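## Task

Move the box of screws, the box of paper clips and the plastic jar onto the shelf, and nothing besides them. The goal only counts if those items stay on the shelf without the robot supporting them, and everything in the scene must settle to rest shortly after you stop. When finished, open the grippers and pull the arms away.

## Robot and tools

Robot: two arms, left_arm and right_arm, each with six joints and a two-finger gripper. The names do not refer to image sides; left_arm sits on the +y side.

World frame: the origin is on the tabletop midway between the arms. +x points out across the table, +z points up. The result state line gives each gripper's end_effector_position in metres and end_effector_quat_wxyz. The position is the spot between the finger pads, roughly 1 cm short of the fingertips, and it gets less accurate at long reach. The fingers point along the gripper's +z axis and close along its y axis.

Joint order, used in every command row and every per-joint list in results: wrist yaw, shoulder, waist, elbow, wrist roll, wrist pitch. Use only this order. Stated ranges in radians: waist -2.618 to 3.054, shoulder 0.000 to 3.142, elbow 0.000 to 3.142, wrist pitch -1.571 to 1.571, wrist yaw -1.571 to 1.571, wrist roll -2.094 to 2.094. The true ends may be off by up to 0.036 rad either way.

A row is one flat list for both arms: 14 numbers, each in [-1, 1]. The first 7 are left_arm's six joint values in the order above, then its opening. The next 7 are the same for right_arm. Joint values are scaled offsets, not poses. 1.0 stands for 2.022 rad of wrist yaw, 1.258 of shoulder, 1.202 of waist, 1.238 of elbow, 2.022 of wrist roll and 2.073 of wrist pitch. Opening is absolute: +1 fully open, -1 closed. After the 14, you may add 12 stiffness factors from 0 to 1, left_arm's six then right_arm's six in joint order. They multiply each joint's position gain and stay in force until changed.

execute_actions(actions): a list of actions. Each action is a table of up to 15 rows, one row per 1/30 s step. A short table repeats its last row until 15 steps have passed. Joint values in every row are offsets from the angles at the start of that action, not from the previous row. For a call's first action, that means the angles in the last reported state. An empty list only returns state and images. If any action asks a joint to go more than 0.036 rad outward beyond its range, that action is refused for both arms. A malformed action, or a first action that fails this test, cancels the whole call. A joint asked past its real end is stopped there and the result may say "joint sent to its limit". The absence of that line proves nothing.

move(target, speed, blocking): target is one 14-number row as above. Its offsets are taken from the Joint positions in the latest result that listed them. All joints follow paths that finish together, so a gripper usually travels on a curve. Paths last 0.5 to 10 s and are cut off after 10 s. speed is in rad/s for the joint with the farthest to go, 0.01 to 2, default 0.5. Finger values are applied at the start. Moves do not avoid obstacles or the other arm. A faster move or a target set deeper past a contact gives a harder hit or push. The result adds a "move:" line. It gives the ending (done, off_target, moving, held, fault), shows limits=held if a check blocked steps (else limits=none), and names each arm's joint farthest from target. With blocking=false you get control back after 0.5 s. Until a result shows the move has ended, use wait or stop before sending rows or another move.

wait(seconds): 0 to 10. The arms hold their last commands and a running move continues. stop(): brakes a running move, which needs some room to stop; the fingers keep moving. zoom_image(camera, region): enlarges part of a camera's latest image. region is [x0, y0, x1, y1] in pixels, at most 504 by 504. finished_scene(scene): ends the current scene by its number, cannot be undone, and reports success. Replying without a tool call ends everything.

Cameras: cam_head_left, cam_head_right, cam_high, cam_low (504x504) and cam_left_wrist, cam_right_wrist (616x616 fisheye). Calibration is given in OpenCV form and can be slightly off.

Results: Joint positions and Joint velocities give each arm's six joints (rad, rad/s) plus the finger gap (m; 0.094 when fully open). Joint targets are the angles currently being driven toward. Joint torques are noisy and offset. grip_measured is the finger opening on the command scale, with an error of about 1 mm per gripper. "joint command not followed" means a clearance check altered some joint targets. FAULT and MOTOR HOT lines report stops and heating.

Motion limits: on each step a joint's target can run ahead of its measured angle by at most 0.202 rad (waist), 0.258 (shoulder), 0.238 (elbow), 0.573 (wrist pitch), 0.522 (wrist yaw and roll). Targets are also scaled back if they would put the gripper more than 70 mm from where it is. Large offsets therefore take several actions, and an unfinished one may need to be sent again. Arms sag under zero offsets. To hold one, first send offsets back to the wanted angles, then zeros, and push further if a joint still falls short.

Gripping: to hold something, command an opening about 0.03 under grip_measured; a smaller margin grips more lightly. Pad force is about 50 to 62 N, weaker on parts thinner than about 2 mm. Objects may be tugged or nudged now and then.

Avoid: dropping or knocking anything off the table, placing extra items on the shelf, arm-on-arm collisions or hard pressing, slams and very hard pushes, and long heavy holds that overheat motors (a stop at 90 °C; at 100 °C the arm goes limp). At the end, make sure the items rest unsupported, then open the grippers and move away.

Each tool is called after ">>>" by a JSON object that holds its "fn" and its "kwargs", one argument or row to a line.

## Session

>>> {"fn": "execute_actions", "kwargs": {
  "actions": []
}}

Scene clock: 0.00 s.
left_arm: end_effector_position=(+0.3778, +0.4025, +0.2591) grip_measured=+1.000 end_effector_quat_wxyz=(+0.179, -0.344, +0.913, +0.130) | right_arm: end_effector_position=(+0.2280, +0.1672, +0.1209) grip_measured=+1.000 end_effector_quat_wxyz=(+0.153, -0.692, +0.697, +0.105)
Joint names: [wrist yaw, shoulder, waist, elbow, wrist roll, wrist pitch]
Joint positions: left_arm=[-0.33   1.68   0.26   1.873 -0.534 -1.459  0.094] | right_arm=[-0.166  2.097  0.757  1.882 -0.623 -1.019  0.094]
Joint velocities: left_arm=[-0.007 -0.012  0.017  0.002 -0.022  0.022  0.   ] | right_arm=[ 0.081  0.007 -0.007  0.002  0.022 -0.066  0.   ]
Joint torques (N m, as the arm reports them, + toward a larger angle): no reading
Joint targets: left_arm=[-0.338 1.672 0.260 1.882 -0.534 -1.460] | right_arm=[-0.171 2.083 0.757 1.893 -0.623 -1.017]
Joint stiffness scale: left_arm=[1. 1. 1. 1. 1. 1.] | right_arm=[1. 1. 1. 1. 1. 1.]

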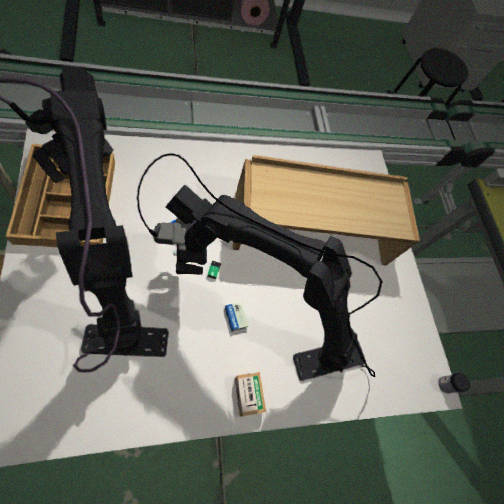

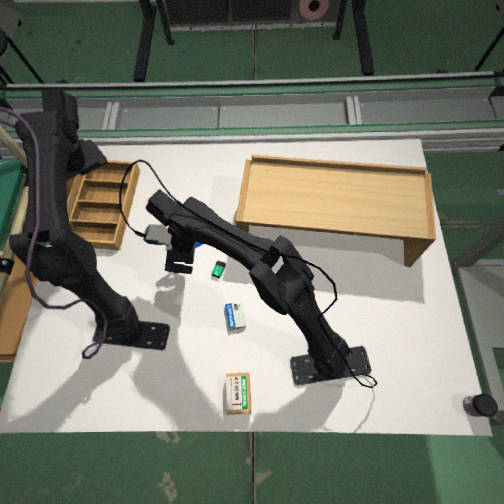

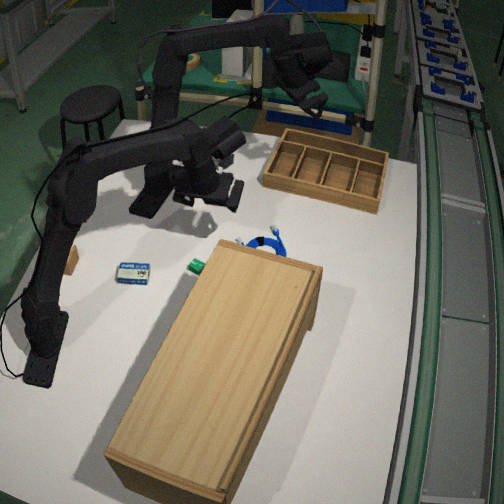

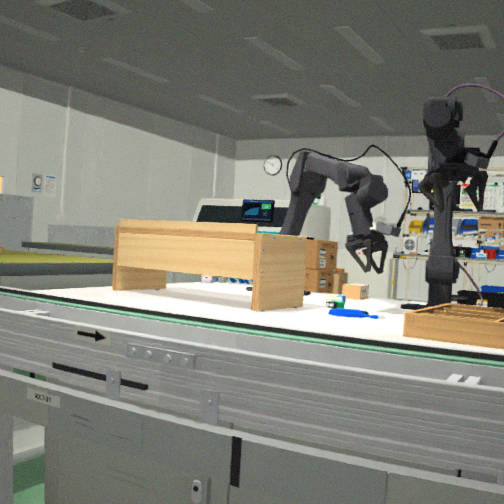

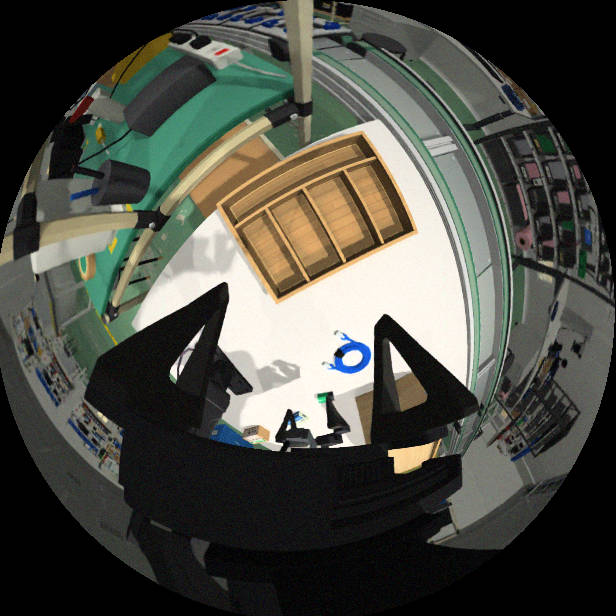

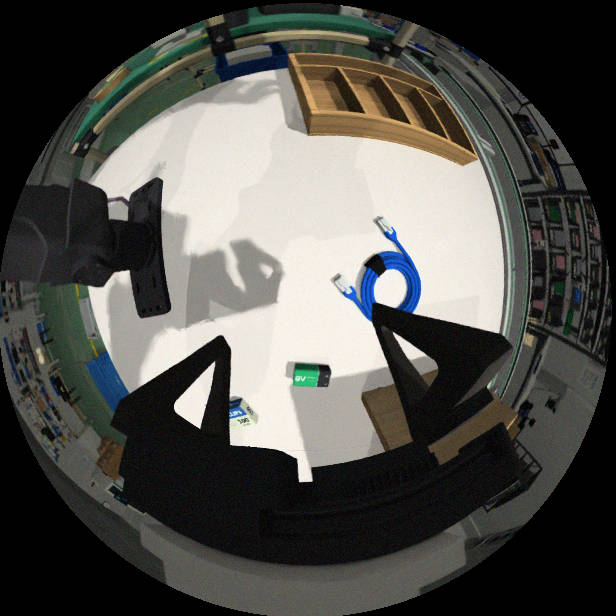

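>>> {"fn": "zoom_image", "kwargs": {
  "camera": "cam_head_right",
  "region": [180, 250, 340, 430]
}}

>>> {"fn": "zoom_image", "kwargs": {
  "camera": "cam_head_right",
  "region": [424, 360, 504, 440]
}}

>>> {"fn": "zoom_image", "kwargs": {
  "camera": "cam_head_left",
  "region": [410, 340, 490, 420]
}}

>>> {"fn": "zoom_image", "kwargs": {
  "camera": "cam_head_left",
  "region": [180, 250, 340, 430]
}}

Region (180, 250, 340, 430) of cam_head_right's 504x504 image, scaled by 2.800, with more detail than that image has.

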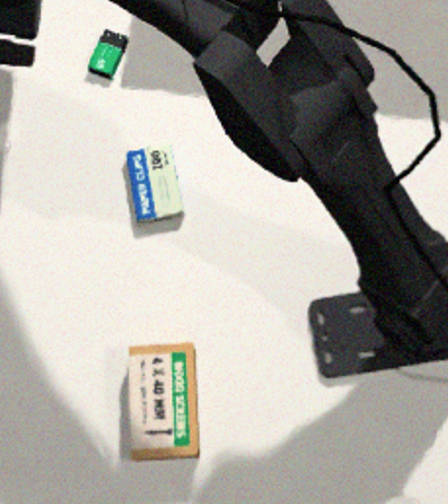

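Region (424, 360, 504, 440) of cam_head_right's 504x504 image, scaled by 6.300, with more detail than that image has.

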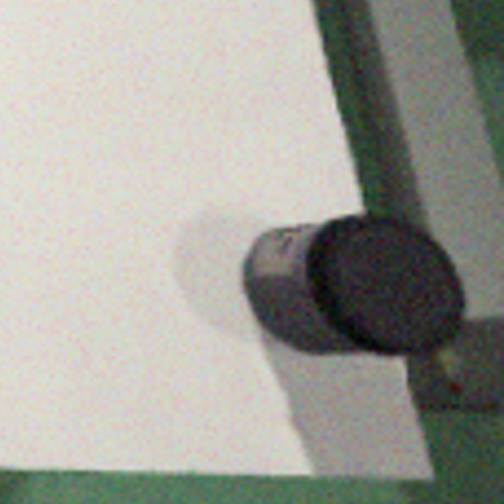

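Region (410, 340, 490, 420) of cam_head_left's 504x504 image, scaled by 6.300, with more detail than that image has.

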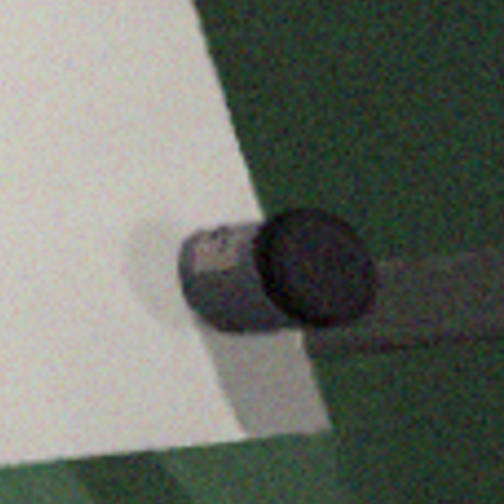

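Region (180, 250, 340, 430) of cam_head_left's 504x504 image, scaled by 2.800, with more detail than that image has.

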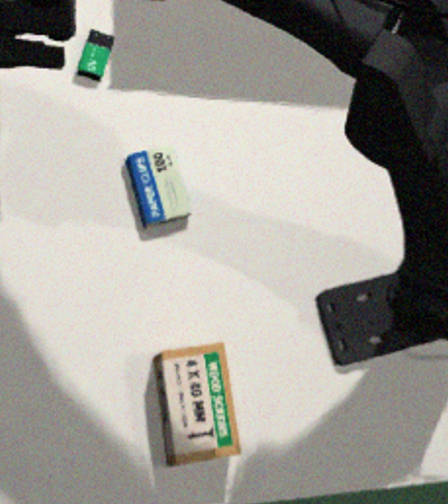

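>>> {"fn": "move", "kwargs": {
  "target": [0.163,-0.302,0,-0.463,0.264,0.221,1, 0.082,-0.6335,-0.166,-0.389,0.308,-0.087,1],
  "speed": 1.0
}}

Scene clock: 62.23 s.
left_arm: end_effector_position=(+0.3658, +0.3440, +0.2169) grip_measured=+1.000 end_effector_quat_wxyz=(+0.265, -0.072, +0.961, +0.021) | right_arm: end_effector_position=(+0.1811, -0.0329, +0.2345) grip_measured=+1.000 end_effector_quat_wxyz=(+0.215, -0.348, +0.908, +0.086)
Joint names: [wrist yaw, shoulder, waist, elbow, wrist roll, wrist pitch]
Joint positions: left_arm=[-0.008  1.326  0.26   1.308 -0.011 -1.014  0.094] | right_arm=[-0.012  1.316  0.566  1.407 -0.007 -1.194  0.094]
Joint velocities: left_arm=[-0.022 -0.002 -0.022 -0.002 -0.037  0.051  0.   ] | right_arm=[-0.037 -0.007  0.002  0.002 -0.007 -0.007  0.   ]
Joint torques (N m, as the arm reports them, + toward a larger angle): left_arm=[ 0.07 -6.58 -0.1   5.2   0.08  1.49] | right_arm=[ 0.14 -5.48 -0.86  4.96  0.03  0.64]
Joint targets: left_arm=[-0.000 1.300 0.260 1.300 -0.000 -1.001] | right_arm=[-0.001 1.301 0.557 1.401 -0.000 -1.199]
Joint stiffness scale: left_arm=[1. 1. 1. 1. 1. 1.] | right_arm=[1. 1. 1. 1. 1. 1.]
move: off_target (left_arm); limits=none; left_arm: farthest joint: the shoulder, 0.026 radians from its target (0.380 radians at the start); right_arm: farthest joint: the shoulder, 0.016 radians from its target (0.797 radians at the start)
camera_calibration (this result's frames):
cam_left_wrist: T_world_to_cam=[[0.381268, -0.919449, 0.0961643, 0.157955], [-0.887692, -0.33507, 0.315802, 0.374068], [-0.258142, -0.20577, -0.943939, 0.464395], [0, 0, 0, 1]] pos_world=[0.391714, 0.366129, 0.305039]
cam_right_wrist: T_world_to_cam=[[0.491121, -0.87013, -0.0409103, -0.116441], [-0.859484, -0.491683, 0.139765, 0.12034], [-0.141729, -0.0334799, -0.989339, 0.358915], [0, 0, 0, 1]] pos_world=[0.211486, -0.0301334, 0.333506]

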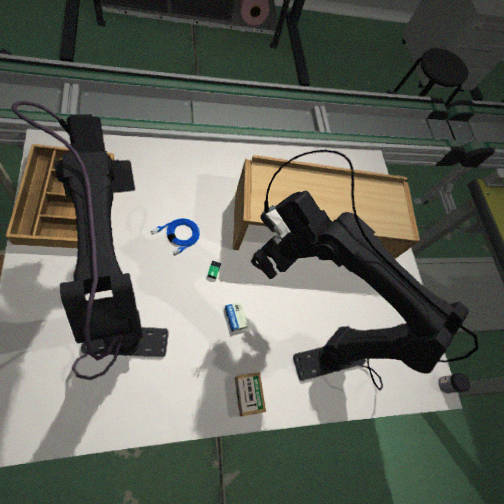

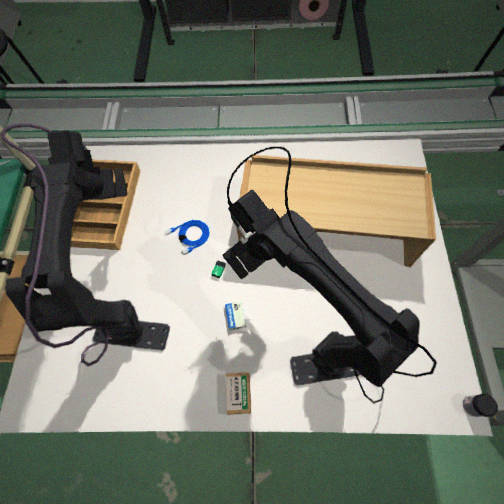

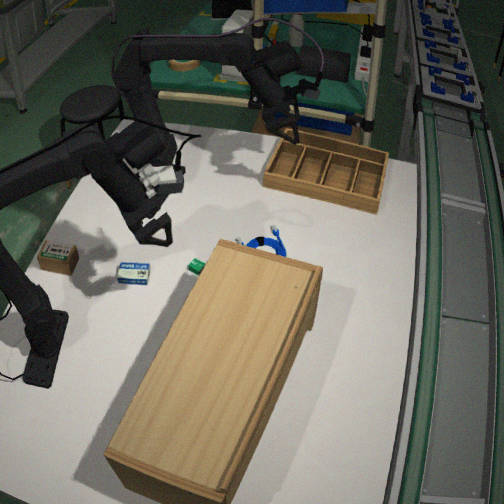

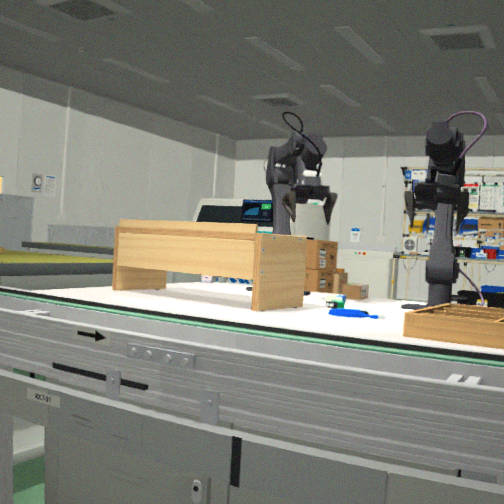

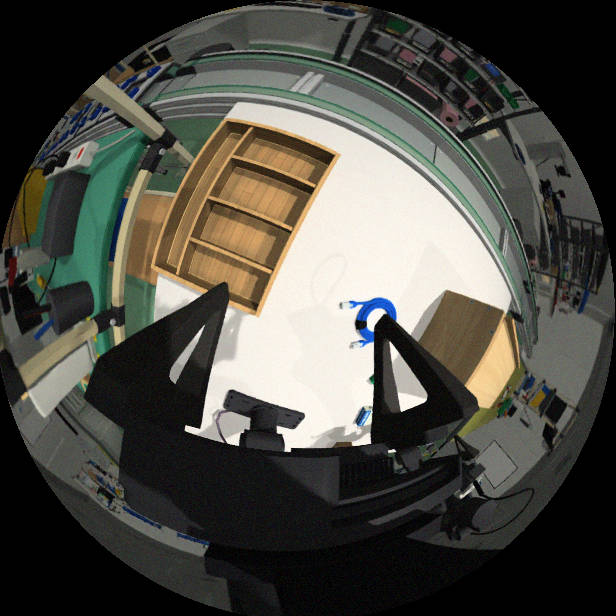

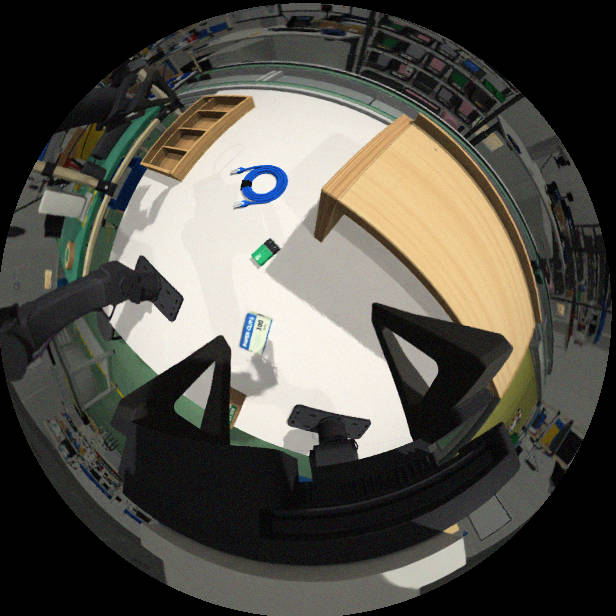

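>>> {"fn": "move", "kwargs": {
  "target": [0.004,-0.09,-0.64,-0.27,0.005,0.128,1, 0.006,-0.013,-1,0,0.003,0,1],
  "speed": 1.5
}}

>>> {"fn": "move", "kwargs": {
  "target": [0,-0.09,-0.645,-0.275,0,0.13,1, 0,0.225,-1,0.003,0,0.082,1],
  "speed": 1.5
}}

Scene clock: 88.73 s.
left_arm: end_effector_position=(+0.2969, +0.1134, +0.1514) grip_measured=+1.000 end_effector_quat_wxyz=(+0.258, +0.290, +0.918, -0.084) | right_arm: end_effector_position=(+0.2261, -0.3734, +0.2345) grip_measured=+1.000 end_effector_quat_wxyz=(+0.225, +0.224, +0.946, -0.055)
Joint names: [wrist yaw, shoulder, waist, elbow, wrist roll, wrist pitch]
Joint positions: left_arm=[-0.001  1.239 -0.5    0.979 -0.01  -0.761  0.094] | right_arm=[-0.001  1.316 -0.629  1.407 -0.007 -1.194  0.094]
Joint velocities: left_arm=[-0.007 -0.017 -0.002 -0.012 -0.081  0.037  0.   ] | right_arm=[ 0.007  0.002  0.012 -0.002 -0.051  0.022  0.   ]
Joint torques (N m, as the arm reports them, + toward a larger angle): left_arm=[ 0.05 -6.02 -0.71  5.49  0.11  1.55] | right_arm=[ 0.04 -5.59 -0.7   5.43  0.06  0.69]
Joint targets: left_arm=[-0.000 1.213 -0.509 0.973 -0.001 -0.748] | right_arm=[0.000 1.299 -0.636 1.407 -0.002 -1.194]
Joint stiffness scale: left_arm=[1. 1. 1. 1. 1. 1.] | right_arm=[1. 1. 1. 1. 1. 1.]
move: off_target (left_arm); limits=none; left_arm: farthest joint: the shoulder, 0.026 radians from its target (0.113 radians at the start); right_arm: farthest joint: the shoulder, 0.016 radians from its target (0.016 radians at the start)
camera_calibration (this result's frames):
cam_left_wrist: T_world_to_cam=[[-0.360959, -0.926684, 0.104716, 0.198339], [-0.874633, 0.375354, 0.306801, 0.17331], [-0.323613, 0.0191546, -0.945996, 0.331555], [0, 0, 0, 1]] pos_world=[0.33047, 0.112394, 0.239709]
cam_right_wrist: T_world_to_cam=[[-0.633146, -0.77338, -0.0317636, -0.146646], [-0.769149, 0.624019, 0.137877, 0.388241], [-0.0868099, 0.111727, -0.98994, 0.395829], [0, 0, 0, 1]] pos_world=[0.240129, -0.399907, 0.33366]

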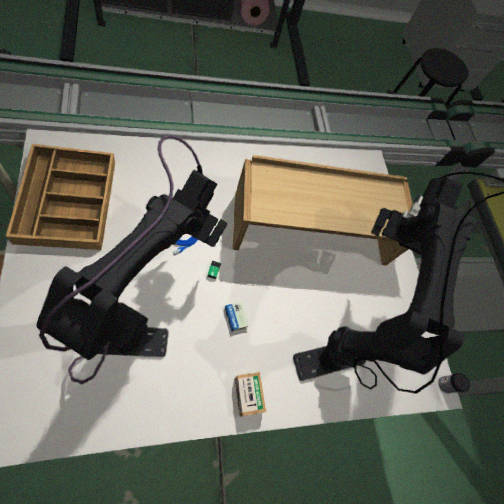

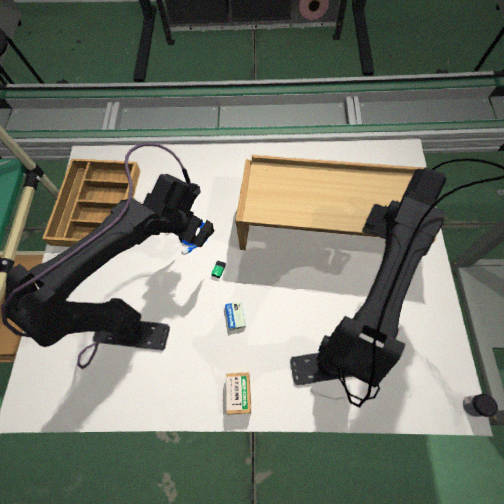

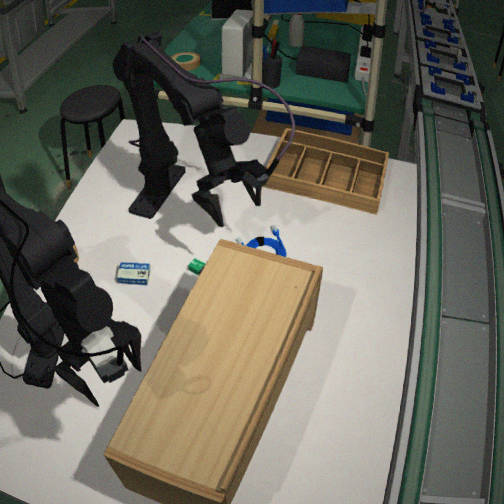

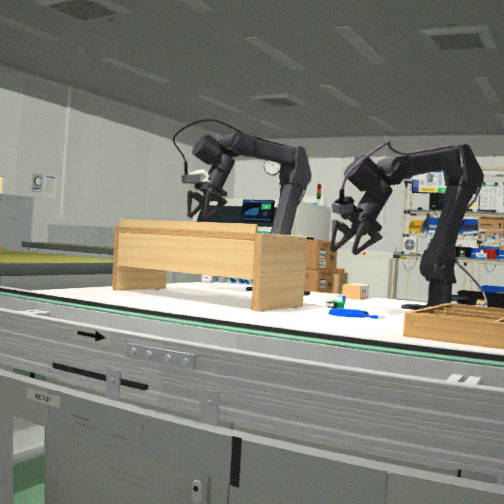

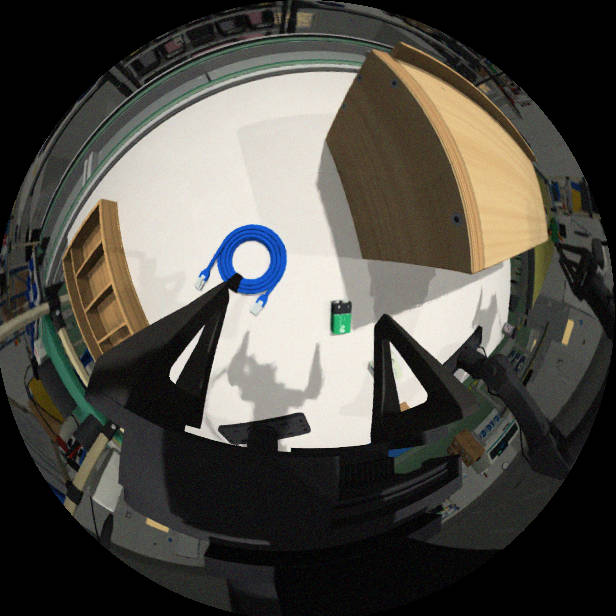

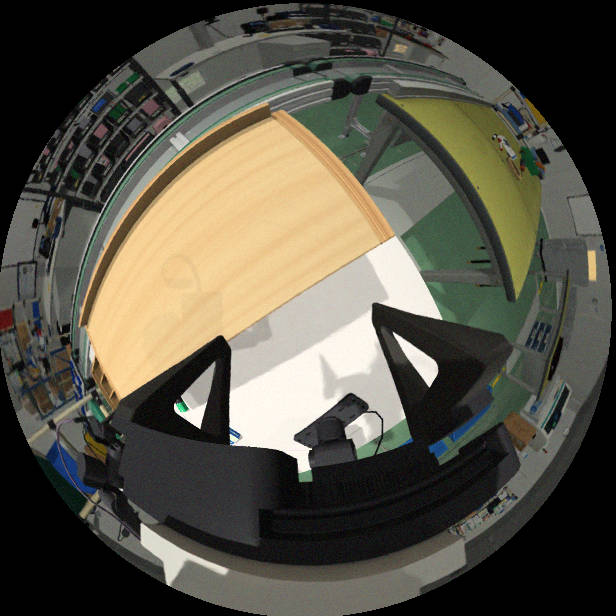

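Scene clock: 90.43 s.
left_arm: end_effector_position=(+0.0927, +0.0141, +0.0829) grip_measured=+1.000 end_effector_quat_wxyz=(+0.211, +0.611, +0.742, -0.178) | right_arm: end_effector_position=(-0.0814, -0.5968, +0.1625) grip_measured=+1.000 end_effector_quat_wxyz=(+0.115, +0.729, +0.662, -0.129)
Joint names: [wrist yaw, shoulder, waist, elbow, wrist roll, wrist pitch]
Joint positions: left_arm=[ 0.001  1.151 -1.265  0.645 -0.01  -0.504  0.094] | right_arm=[ 0.     1.594 -1.83   1.407 -0.007 -1.036  0.094]
Joint velocities: left_arm=[-0.022  0.002 -0.012 -0.007 -0.022  0.051  0.   ] | right_arm=[ 0.007 -0.007  0.017  0.002  0.037 -0.037  0.   ]
Joint torques (N m, as the arm reports them, + toward a larger angle): left_arm=[-0.02 -4.98 -0.8   5.44 -0.03  1.52] | right_arm=[ 0.03 -6.54 -0.12  5.8   0.01  0.61]
Joint targets: left_arm=[-0.001 1.126 -1.275 0.639 -0.010 -0.492] | right_arm=[-0.001 1.599 -1.831 1.411 -0.007 -1.024]
Joint stiffness scale: left_arm=[1. 1. 1. 1. 1. 1.] | right_arm=[1. 1. 1. 1. 1. 1.]
move: off_target (left_arm); limits=none; left_arm: farthest joint: the shoulder, 0.026 radians from its target (0.113 radians at the start); right_arm: farthest joint: the wrist pitch, 0.012 radians from its target (0.170 radians at the start)
camera_calibration (this result's frames):
cam_left_wrist: T_world_to_cam=[[-0.902542, -0.416623, 0.108822, 0.0824777], [-0.370323, 0.879959, 0.297546, -0.000088695], [-0.219723, 0.228249, -0.948485, 0.19019], [0, 0, 0, 1]] pos_world=[0.116196, -0.00897042, 0.171443]
cam_right_wrist: T_world_to_cam=[[-0.949501, 0.313722, -0.00514157, 0.102266], [0.3023, 0.919075, 0.252816, 0.545653], [0.0840395, 0.238495, -0.967501, 0.408745], [0, 0, 0, 1]] pos_world=[-0.1022, -0.631063, 0.258037]

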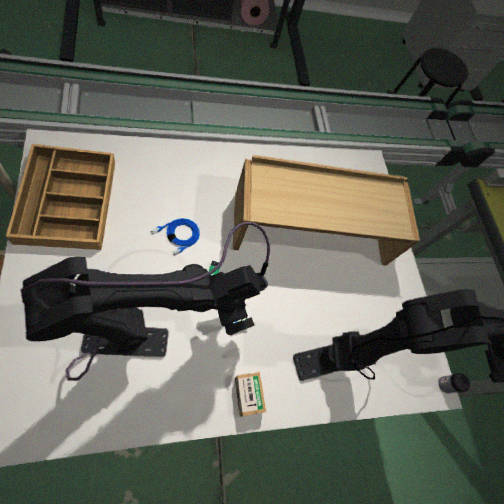

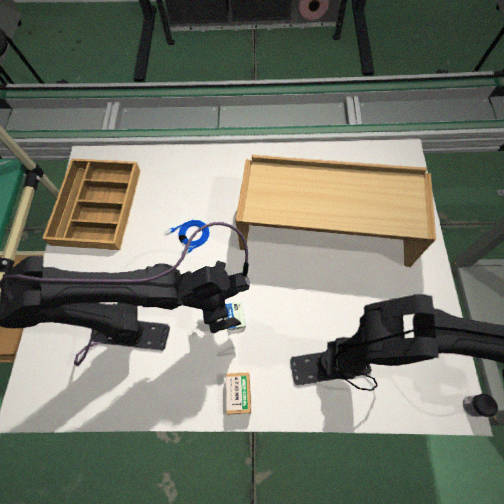

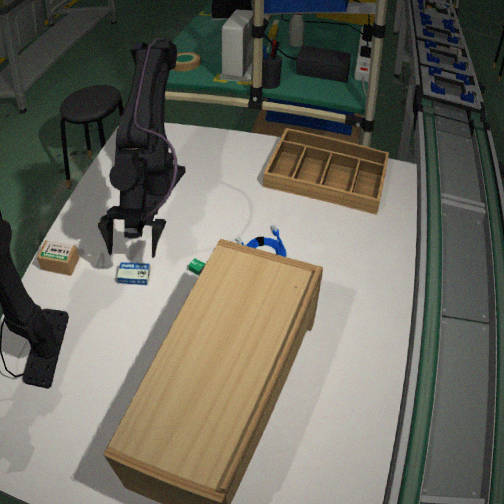

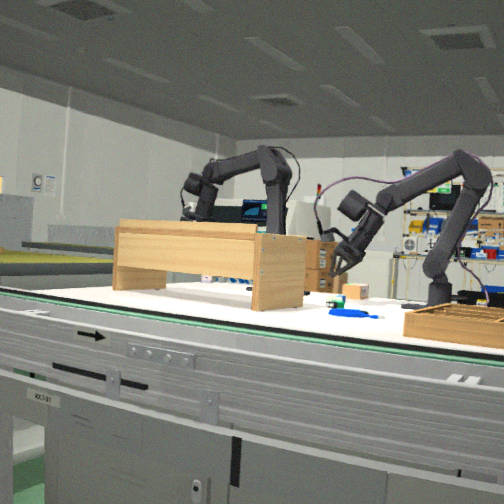

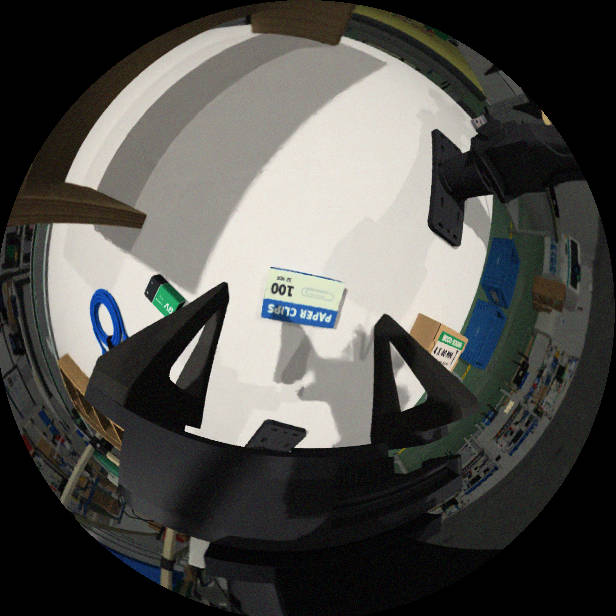

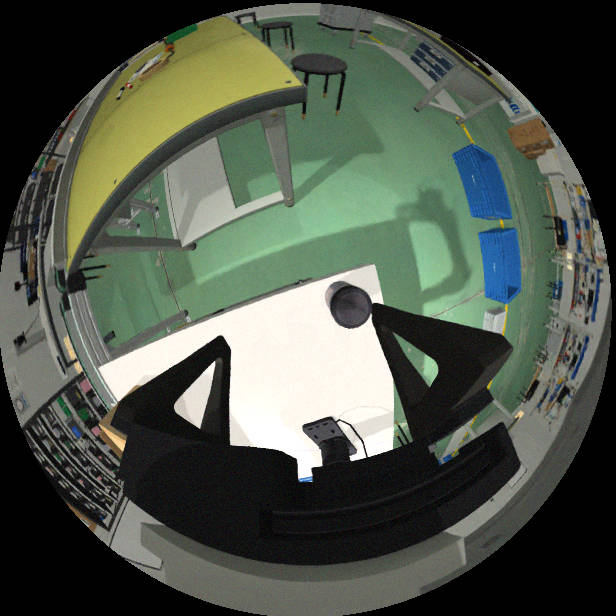

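>>> {"fn": "zoom_image", "kwargs": {
  "camera": "cam_left_wrist",
  "region": [240, 240, 366, 366]
}}

>>> {"fn": "zoom_image", "kwargs": {
  "camera": "cam_right_wrist",
  "region": [290, 240, 416, 366]
}}

Region (240, 240, 366, 366) of cam_left_wrist's 616x616 image, scaled by 4.000, with more detail than that image has.

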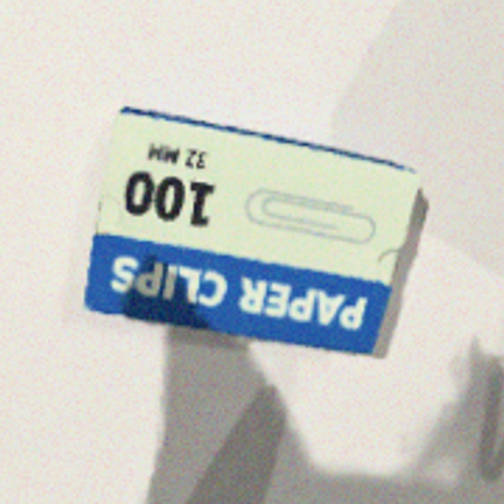

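Region (290, 240, 416, 366) of cam_right_wrist's 616x616 image, scaled by 4.000, with more detail than that image has.

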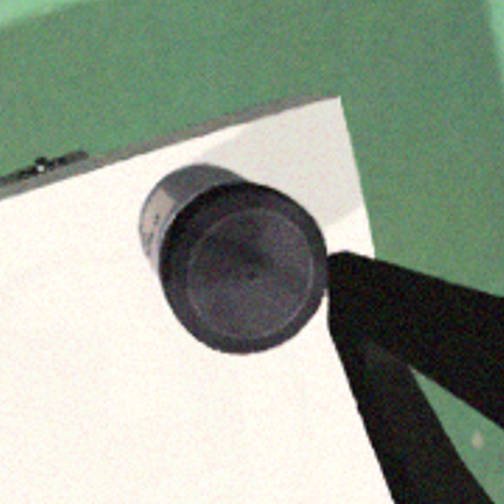

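>>> {"fn": "move", "kwargs": {
  "target": [0,0.0686,-0.021,-0.207,-0.027,0.187,1, 0,-0.058,-0.151,-0.251,0,0.1267,1],
  "speed": 0.5
}}

Scene clock: 117.77 s.
left_arm: end_effector_position=(+0.0879, +0.0192, +0.0220) grip_measured=+1.000 end_effector_quat_wxyz=(+0.223, +0.595, +0.746, -0.200) | right_arm: end_effector_position=(-0.1380, -0.5661, +0.0946) grip_measured=+1.000 end_effector_quat_wxyz=(+0.099, +0.785, +0.597, -0.133)
Joint names: [wrist yaw, shoulder, waist, elbow, wrist roll, wrist pitch]
Joint positions: left_arm=[ 0.001  1.227 -1.278  0.394 -0.056 -0.13   0.094] | right_arm=[ 0.     1.553 -2.004  1.101 -0.007 -0.786  0.094]
Joint velocities: left_arm=[ 0.007  0.012  0.007 -0.017  0.022 -0.037  0.   ] | right_arm=[-0.081 -0.002 -0.012  0.007  0.022  0.007  0.   ]
Joint torques (N m, as the arm reports them, + toward a larger angle): left_arm=[ 0.03 -1.95 -0.9   4.88 -0.08  1.6 ] | right_arm=[ 0.03 -9.57 -0.71  5.14  0.    0.58]
Joint targets: left_arm=[0.001 1.238 -1.290 0.389 -0.065 -0.117] | right_arm=[0.000 1.521 -2.011 1.097 -0.007 -0.773]
Joint stiffness scale: left_arm=[1. 1. 1. 1. 1. 1.] | right_arm=[1. 1. 1. 1. 1. 1.]
move: off_target (right_arm); limits=none; left_arm: farthest joint: the wrist pitch, 0.013 radians from its target (0.388 radians at the start); right_arm: farthest joint: the shoulder, 0.032 radians from its target (0.073 radians at the start)
camera_calibration (this result's frames):
cam_left_wrist: T_world_to_cam=[[-0.890047, -0.432087, 0.145319, 0.0852157], [-0.387301, 0.88486, 0.258885, 0.0139887], [-0.240448, 0.174137, -0.954914, 0.133222], [0, 0, 0, 1]] pos_world=[0.113297, 0.00124366, 0.111211]
cam_right_wrist: T_world_to_cam=[[-0.880858, 0.473376, -0.00179295, 0.138185], [0.455694, 0.848969, 0.26757, 0.531825], [0.128184, 0.234875, -0.963537, 0.344134], [0, 0, 0, 1]] pos_world=[-0.16474, -0.597745, 0.189533]

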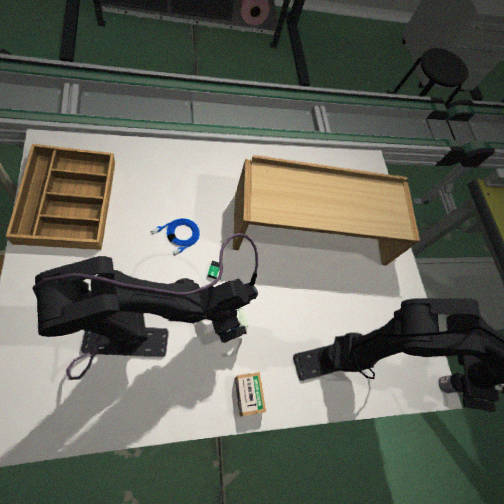

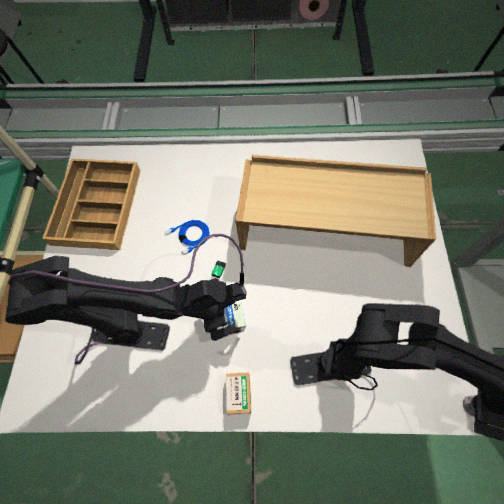

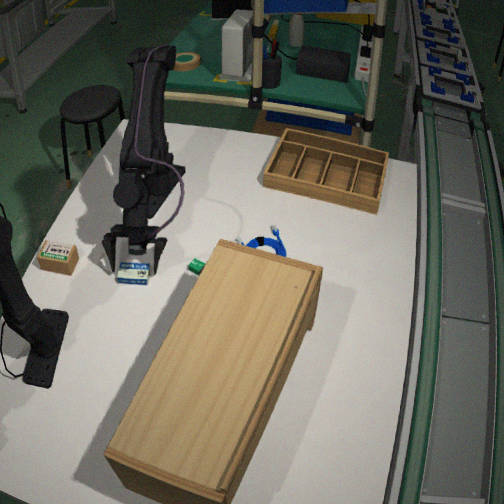

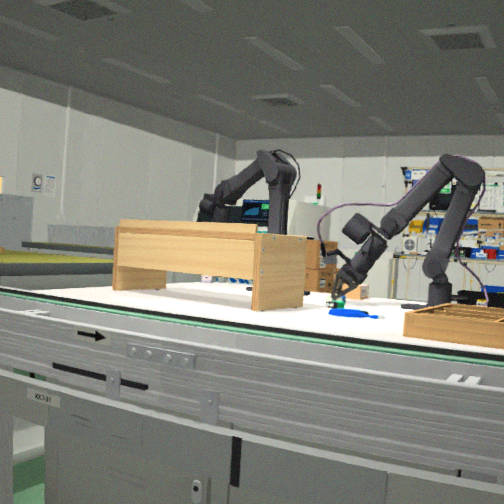

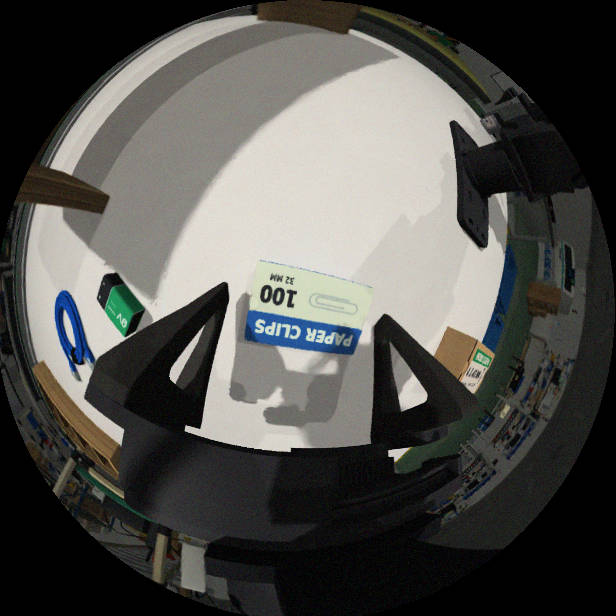

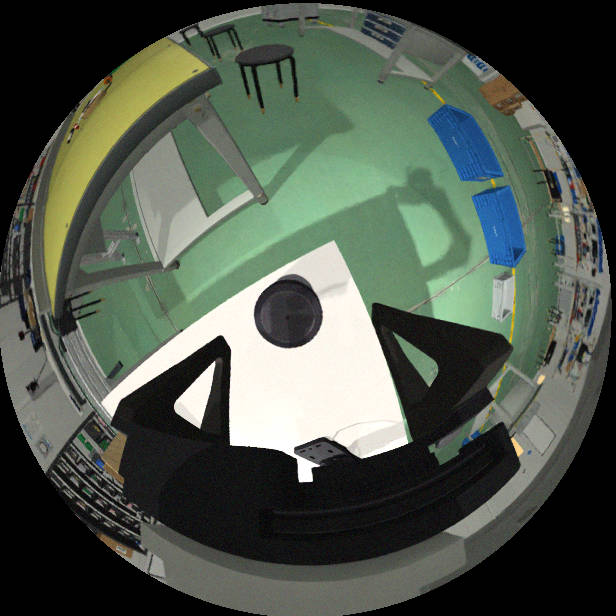

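>>> {"fn": "zoom_image", "kwargs": {
  "camera": "cam_high",
  "region": [80, 210, 190, 310]
}}

>>> {"fn": "zoom_image", "kwargs": {
  "camera": "cam_low",
  "region": [290, 240, 390, 330]
}}

Region (80, 210, 190, 310) of cam_high's 504x504 image, scaled by 4.582, with more detail than that image has; it fills the top 458 rows of this view, and the rest is white.

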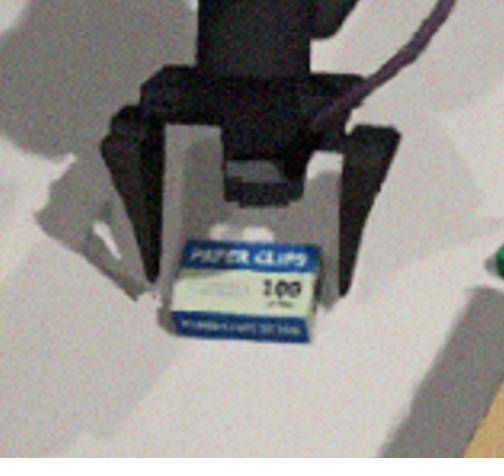

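Region (290, 240, 390, 330) of cam_low's 504x504 image, scaled by 5.040, with more detail than that image has; it fills the top 454 rows of this view, and the rest is white.

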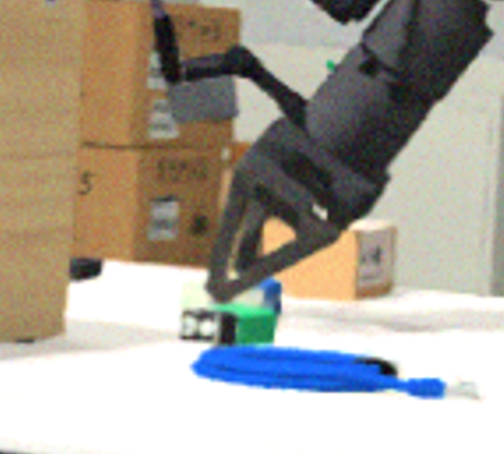

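>>> {"fn": "move", "kwargs": {
  "target": [0,0.0413,-0.01,-0.0206,-0.004,0.0323,1, 0,0.046,0.011,-0.129,0,0.115,1],
  "speed": 0.4
}}

Scene clock: 127.70 s.
left_arm: end_effector_position=(+0.0880, +0.0182, +0.0132) grip_measured=+1.000 end_effector_quat_wxyz=(+0.222, +0.595, +0.746, -0.199) | right_arm: end_effector_position=(-0.1385, -0.5681, +0.0469) grip_measured=+1.000 end_effector_quat_wxyz=(+0.105, +0.784, +0.596, -0.140)
Joint names: [wrist yaw, shoulder, waist, elbow, wrist roll, wrist pitch]
Joint positions: left_arm=[ 0.001  1.267 -1.278  0.376 -0.056 -0.075  0.094] | right_arm=[ 0.     1.604 -2.004  0.946 -0.007 -0.56   0.094]
Joint velocities: left_arm=[-0.051  0.007 -0.012  0.012  0.007 -0.051  0.   ] | right_arm=[0.022 0.007 0.007 0.007 0.007 0.007 0.   ]
Joint torques (N m, as the arm reports them, + toward a larger angle): left_arm=[ 0.04 -2.03 -0.85  4.5  -0.08  1.64] | right_arm=[ 0.03 -5.97  1.36  4.83  0.01  0.64]
Joint targets: left_arm=[0.001 1.280 -1.290 0.368 -0.064 -0.063] | right_arm=[0.000 1.611 -1.991 0.941 -0.007 -0.547]
Joint stiffness scale: left_arm=[1. 1. 1. 1. 1. 1.] | right_arm=[1. 1. 1. 1. 1. 1.]
move: done; limits=none; left_arm: farthest joint: the waist, 0.012 radians from its target (0.012 radians at the start); right_arm: farthest joint: the waist, 0.013 radians from its target (0.013 radians at the start)
camera_calibration (this result's frames):
cam_left_wrist: T_world_to_cam=[[-0.889972, -0.432523, 0.144474, 0.0862602], [-0.387167, 0.884077, 0.261744, 0.0171244], [-0.240937, 0.177009, -0.954263, 0.124927], [0, 0, 0, 1]] pos_world=[0.113499, 0.0000569538, 0.102269]
cam_right_wrist: T_world_to_cam=[[-0.88088, 0.4733, -0.00612146, 0.138703], [0.457123, 0.853987, 0.248486, 0.550482], [0.122836, 0.216088, -0.968616, 0.287593], [0, 0, 0, 1]] pos_world=[-0.164784, -0.597898, 0.14263]

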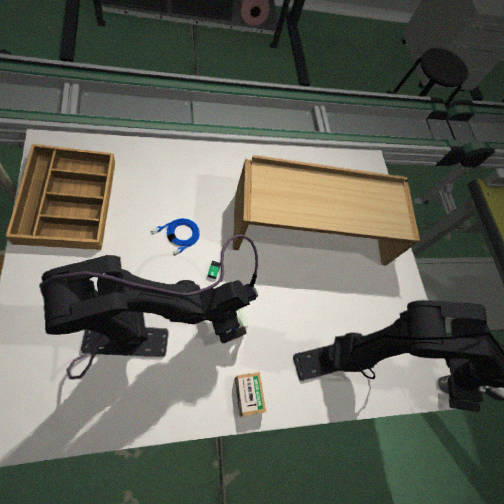

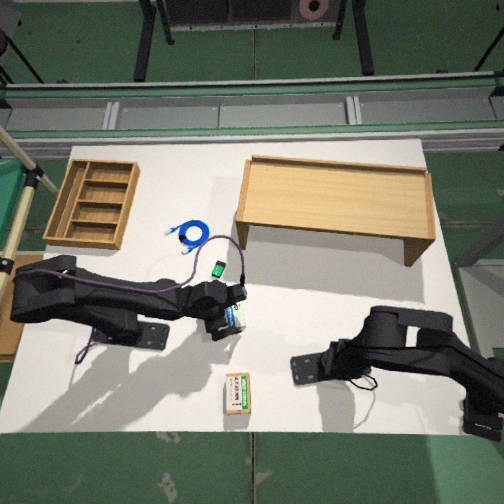

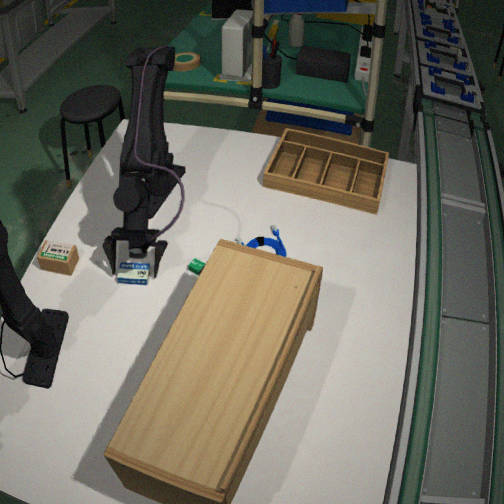

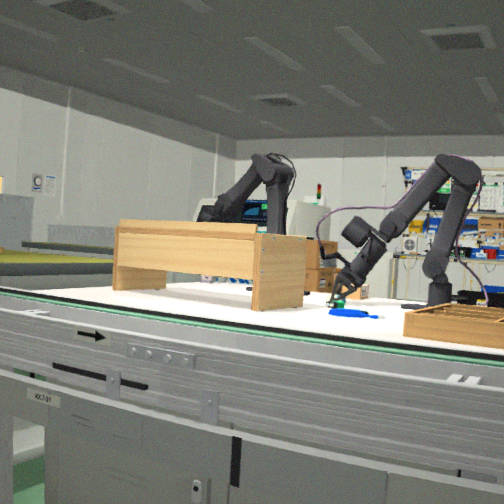

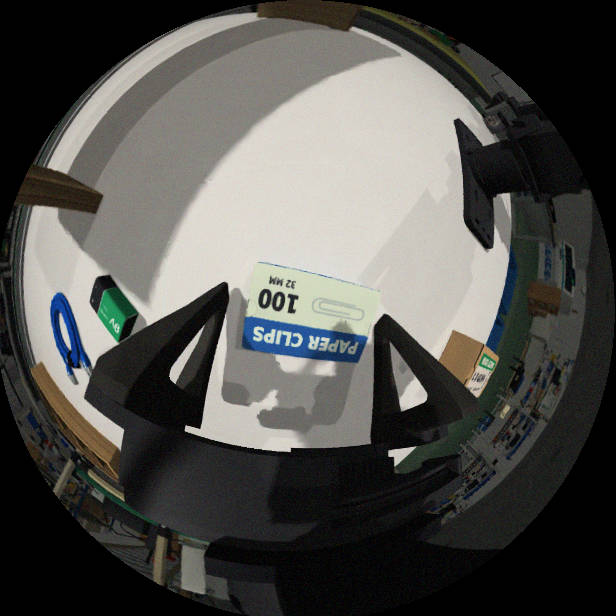

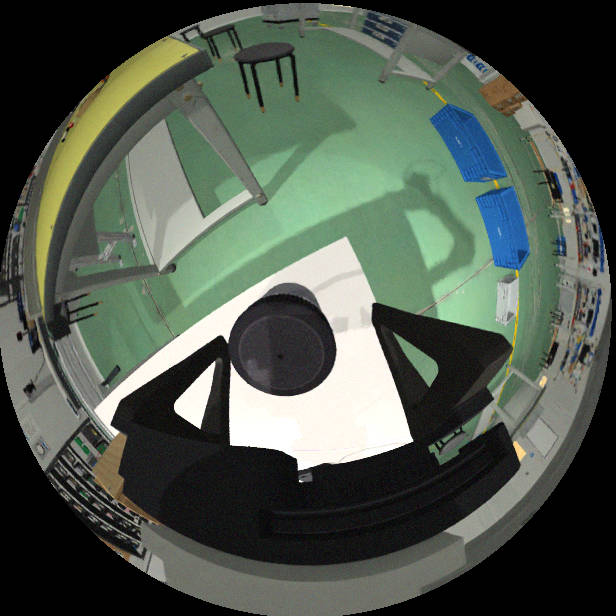

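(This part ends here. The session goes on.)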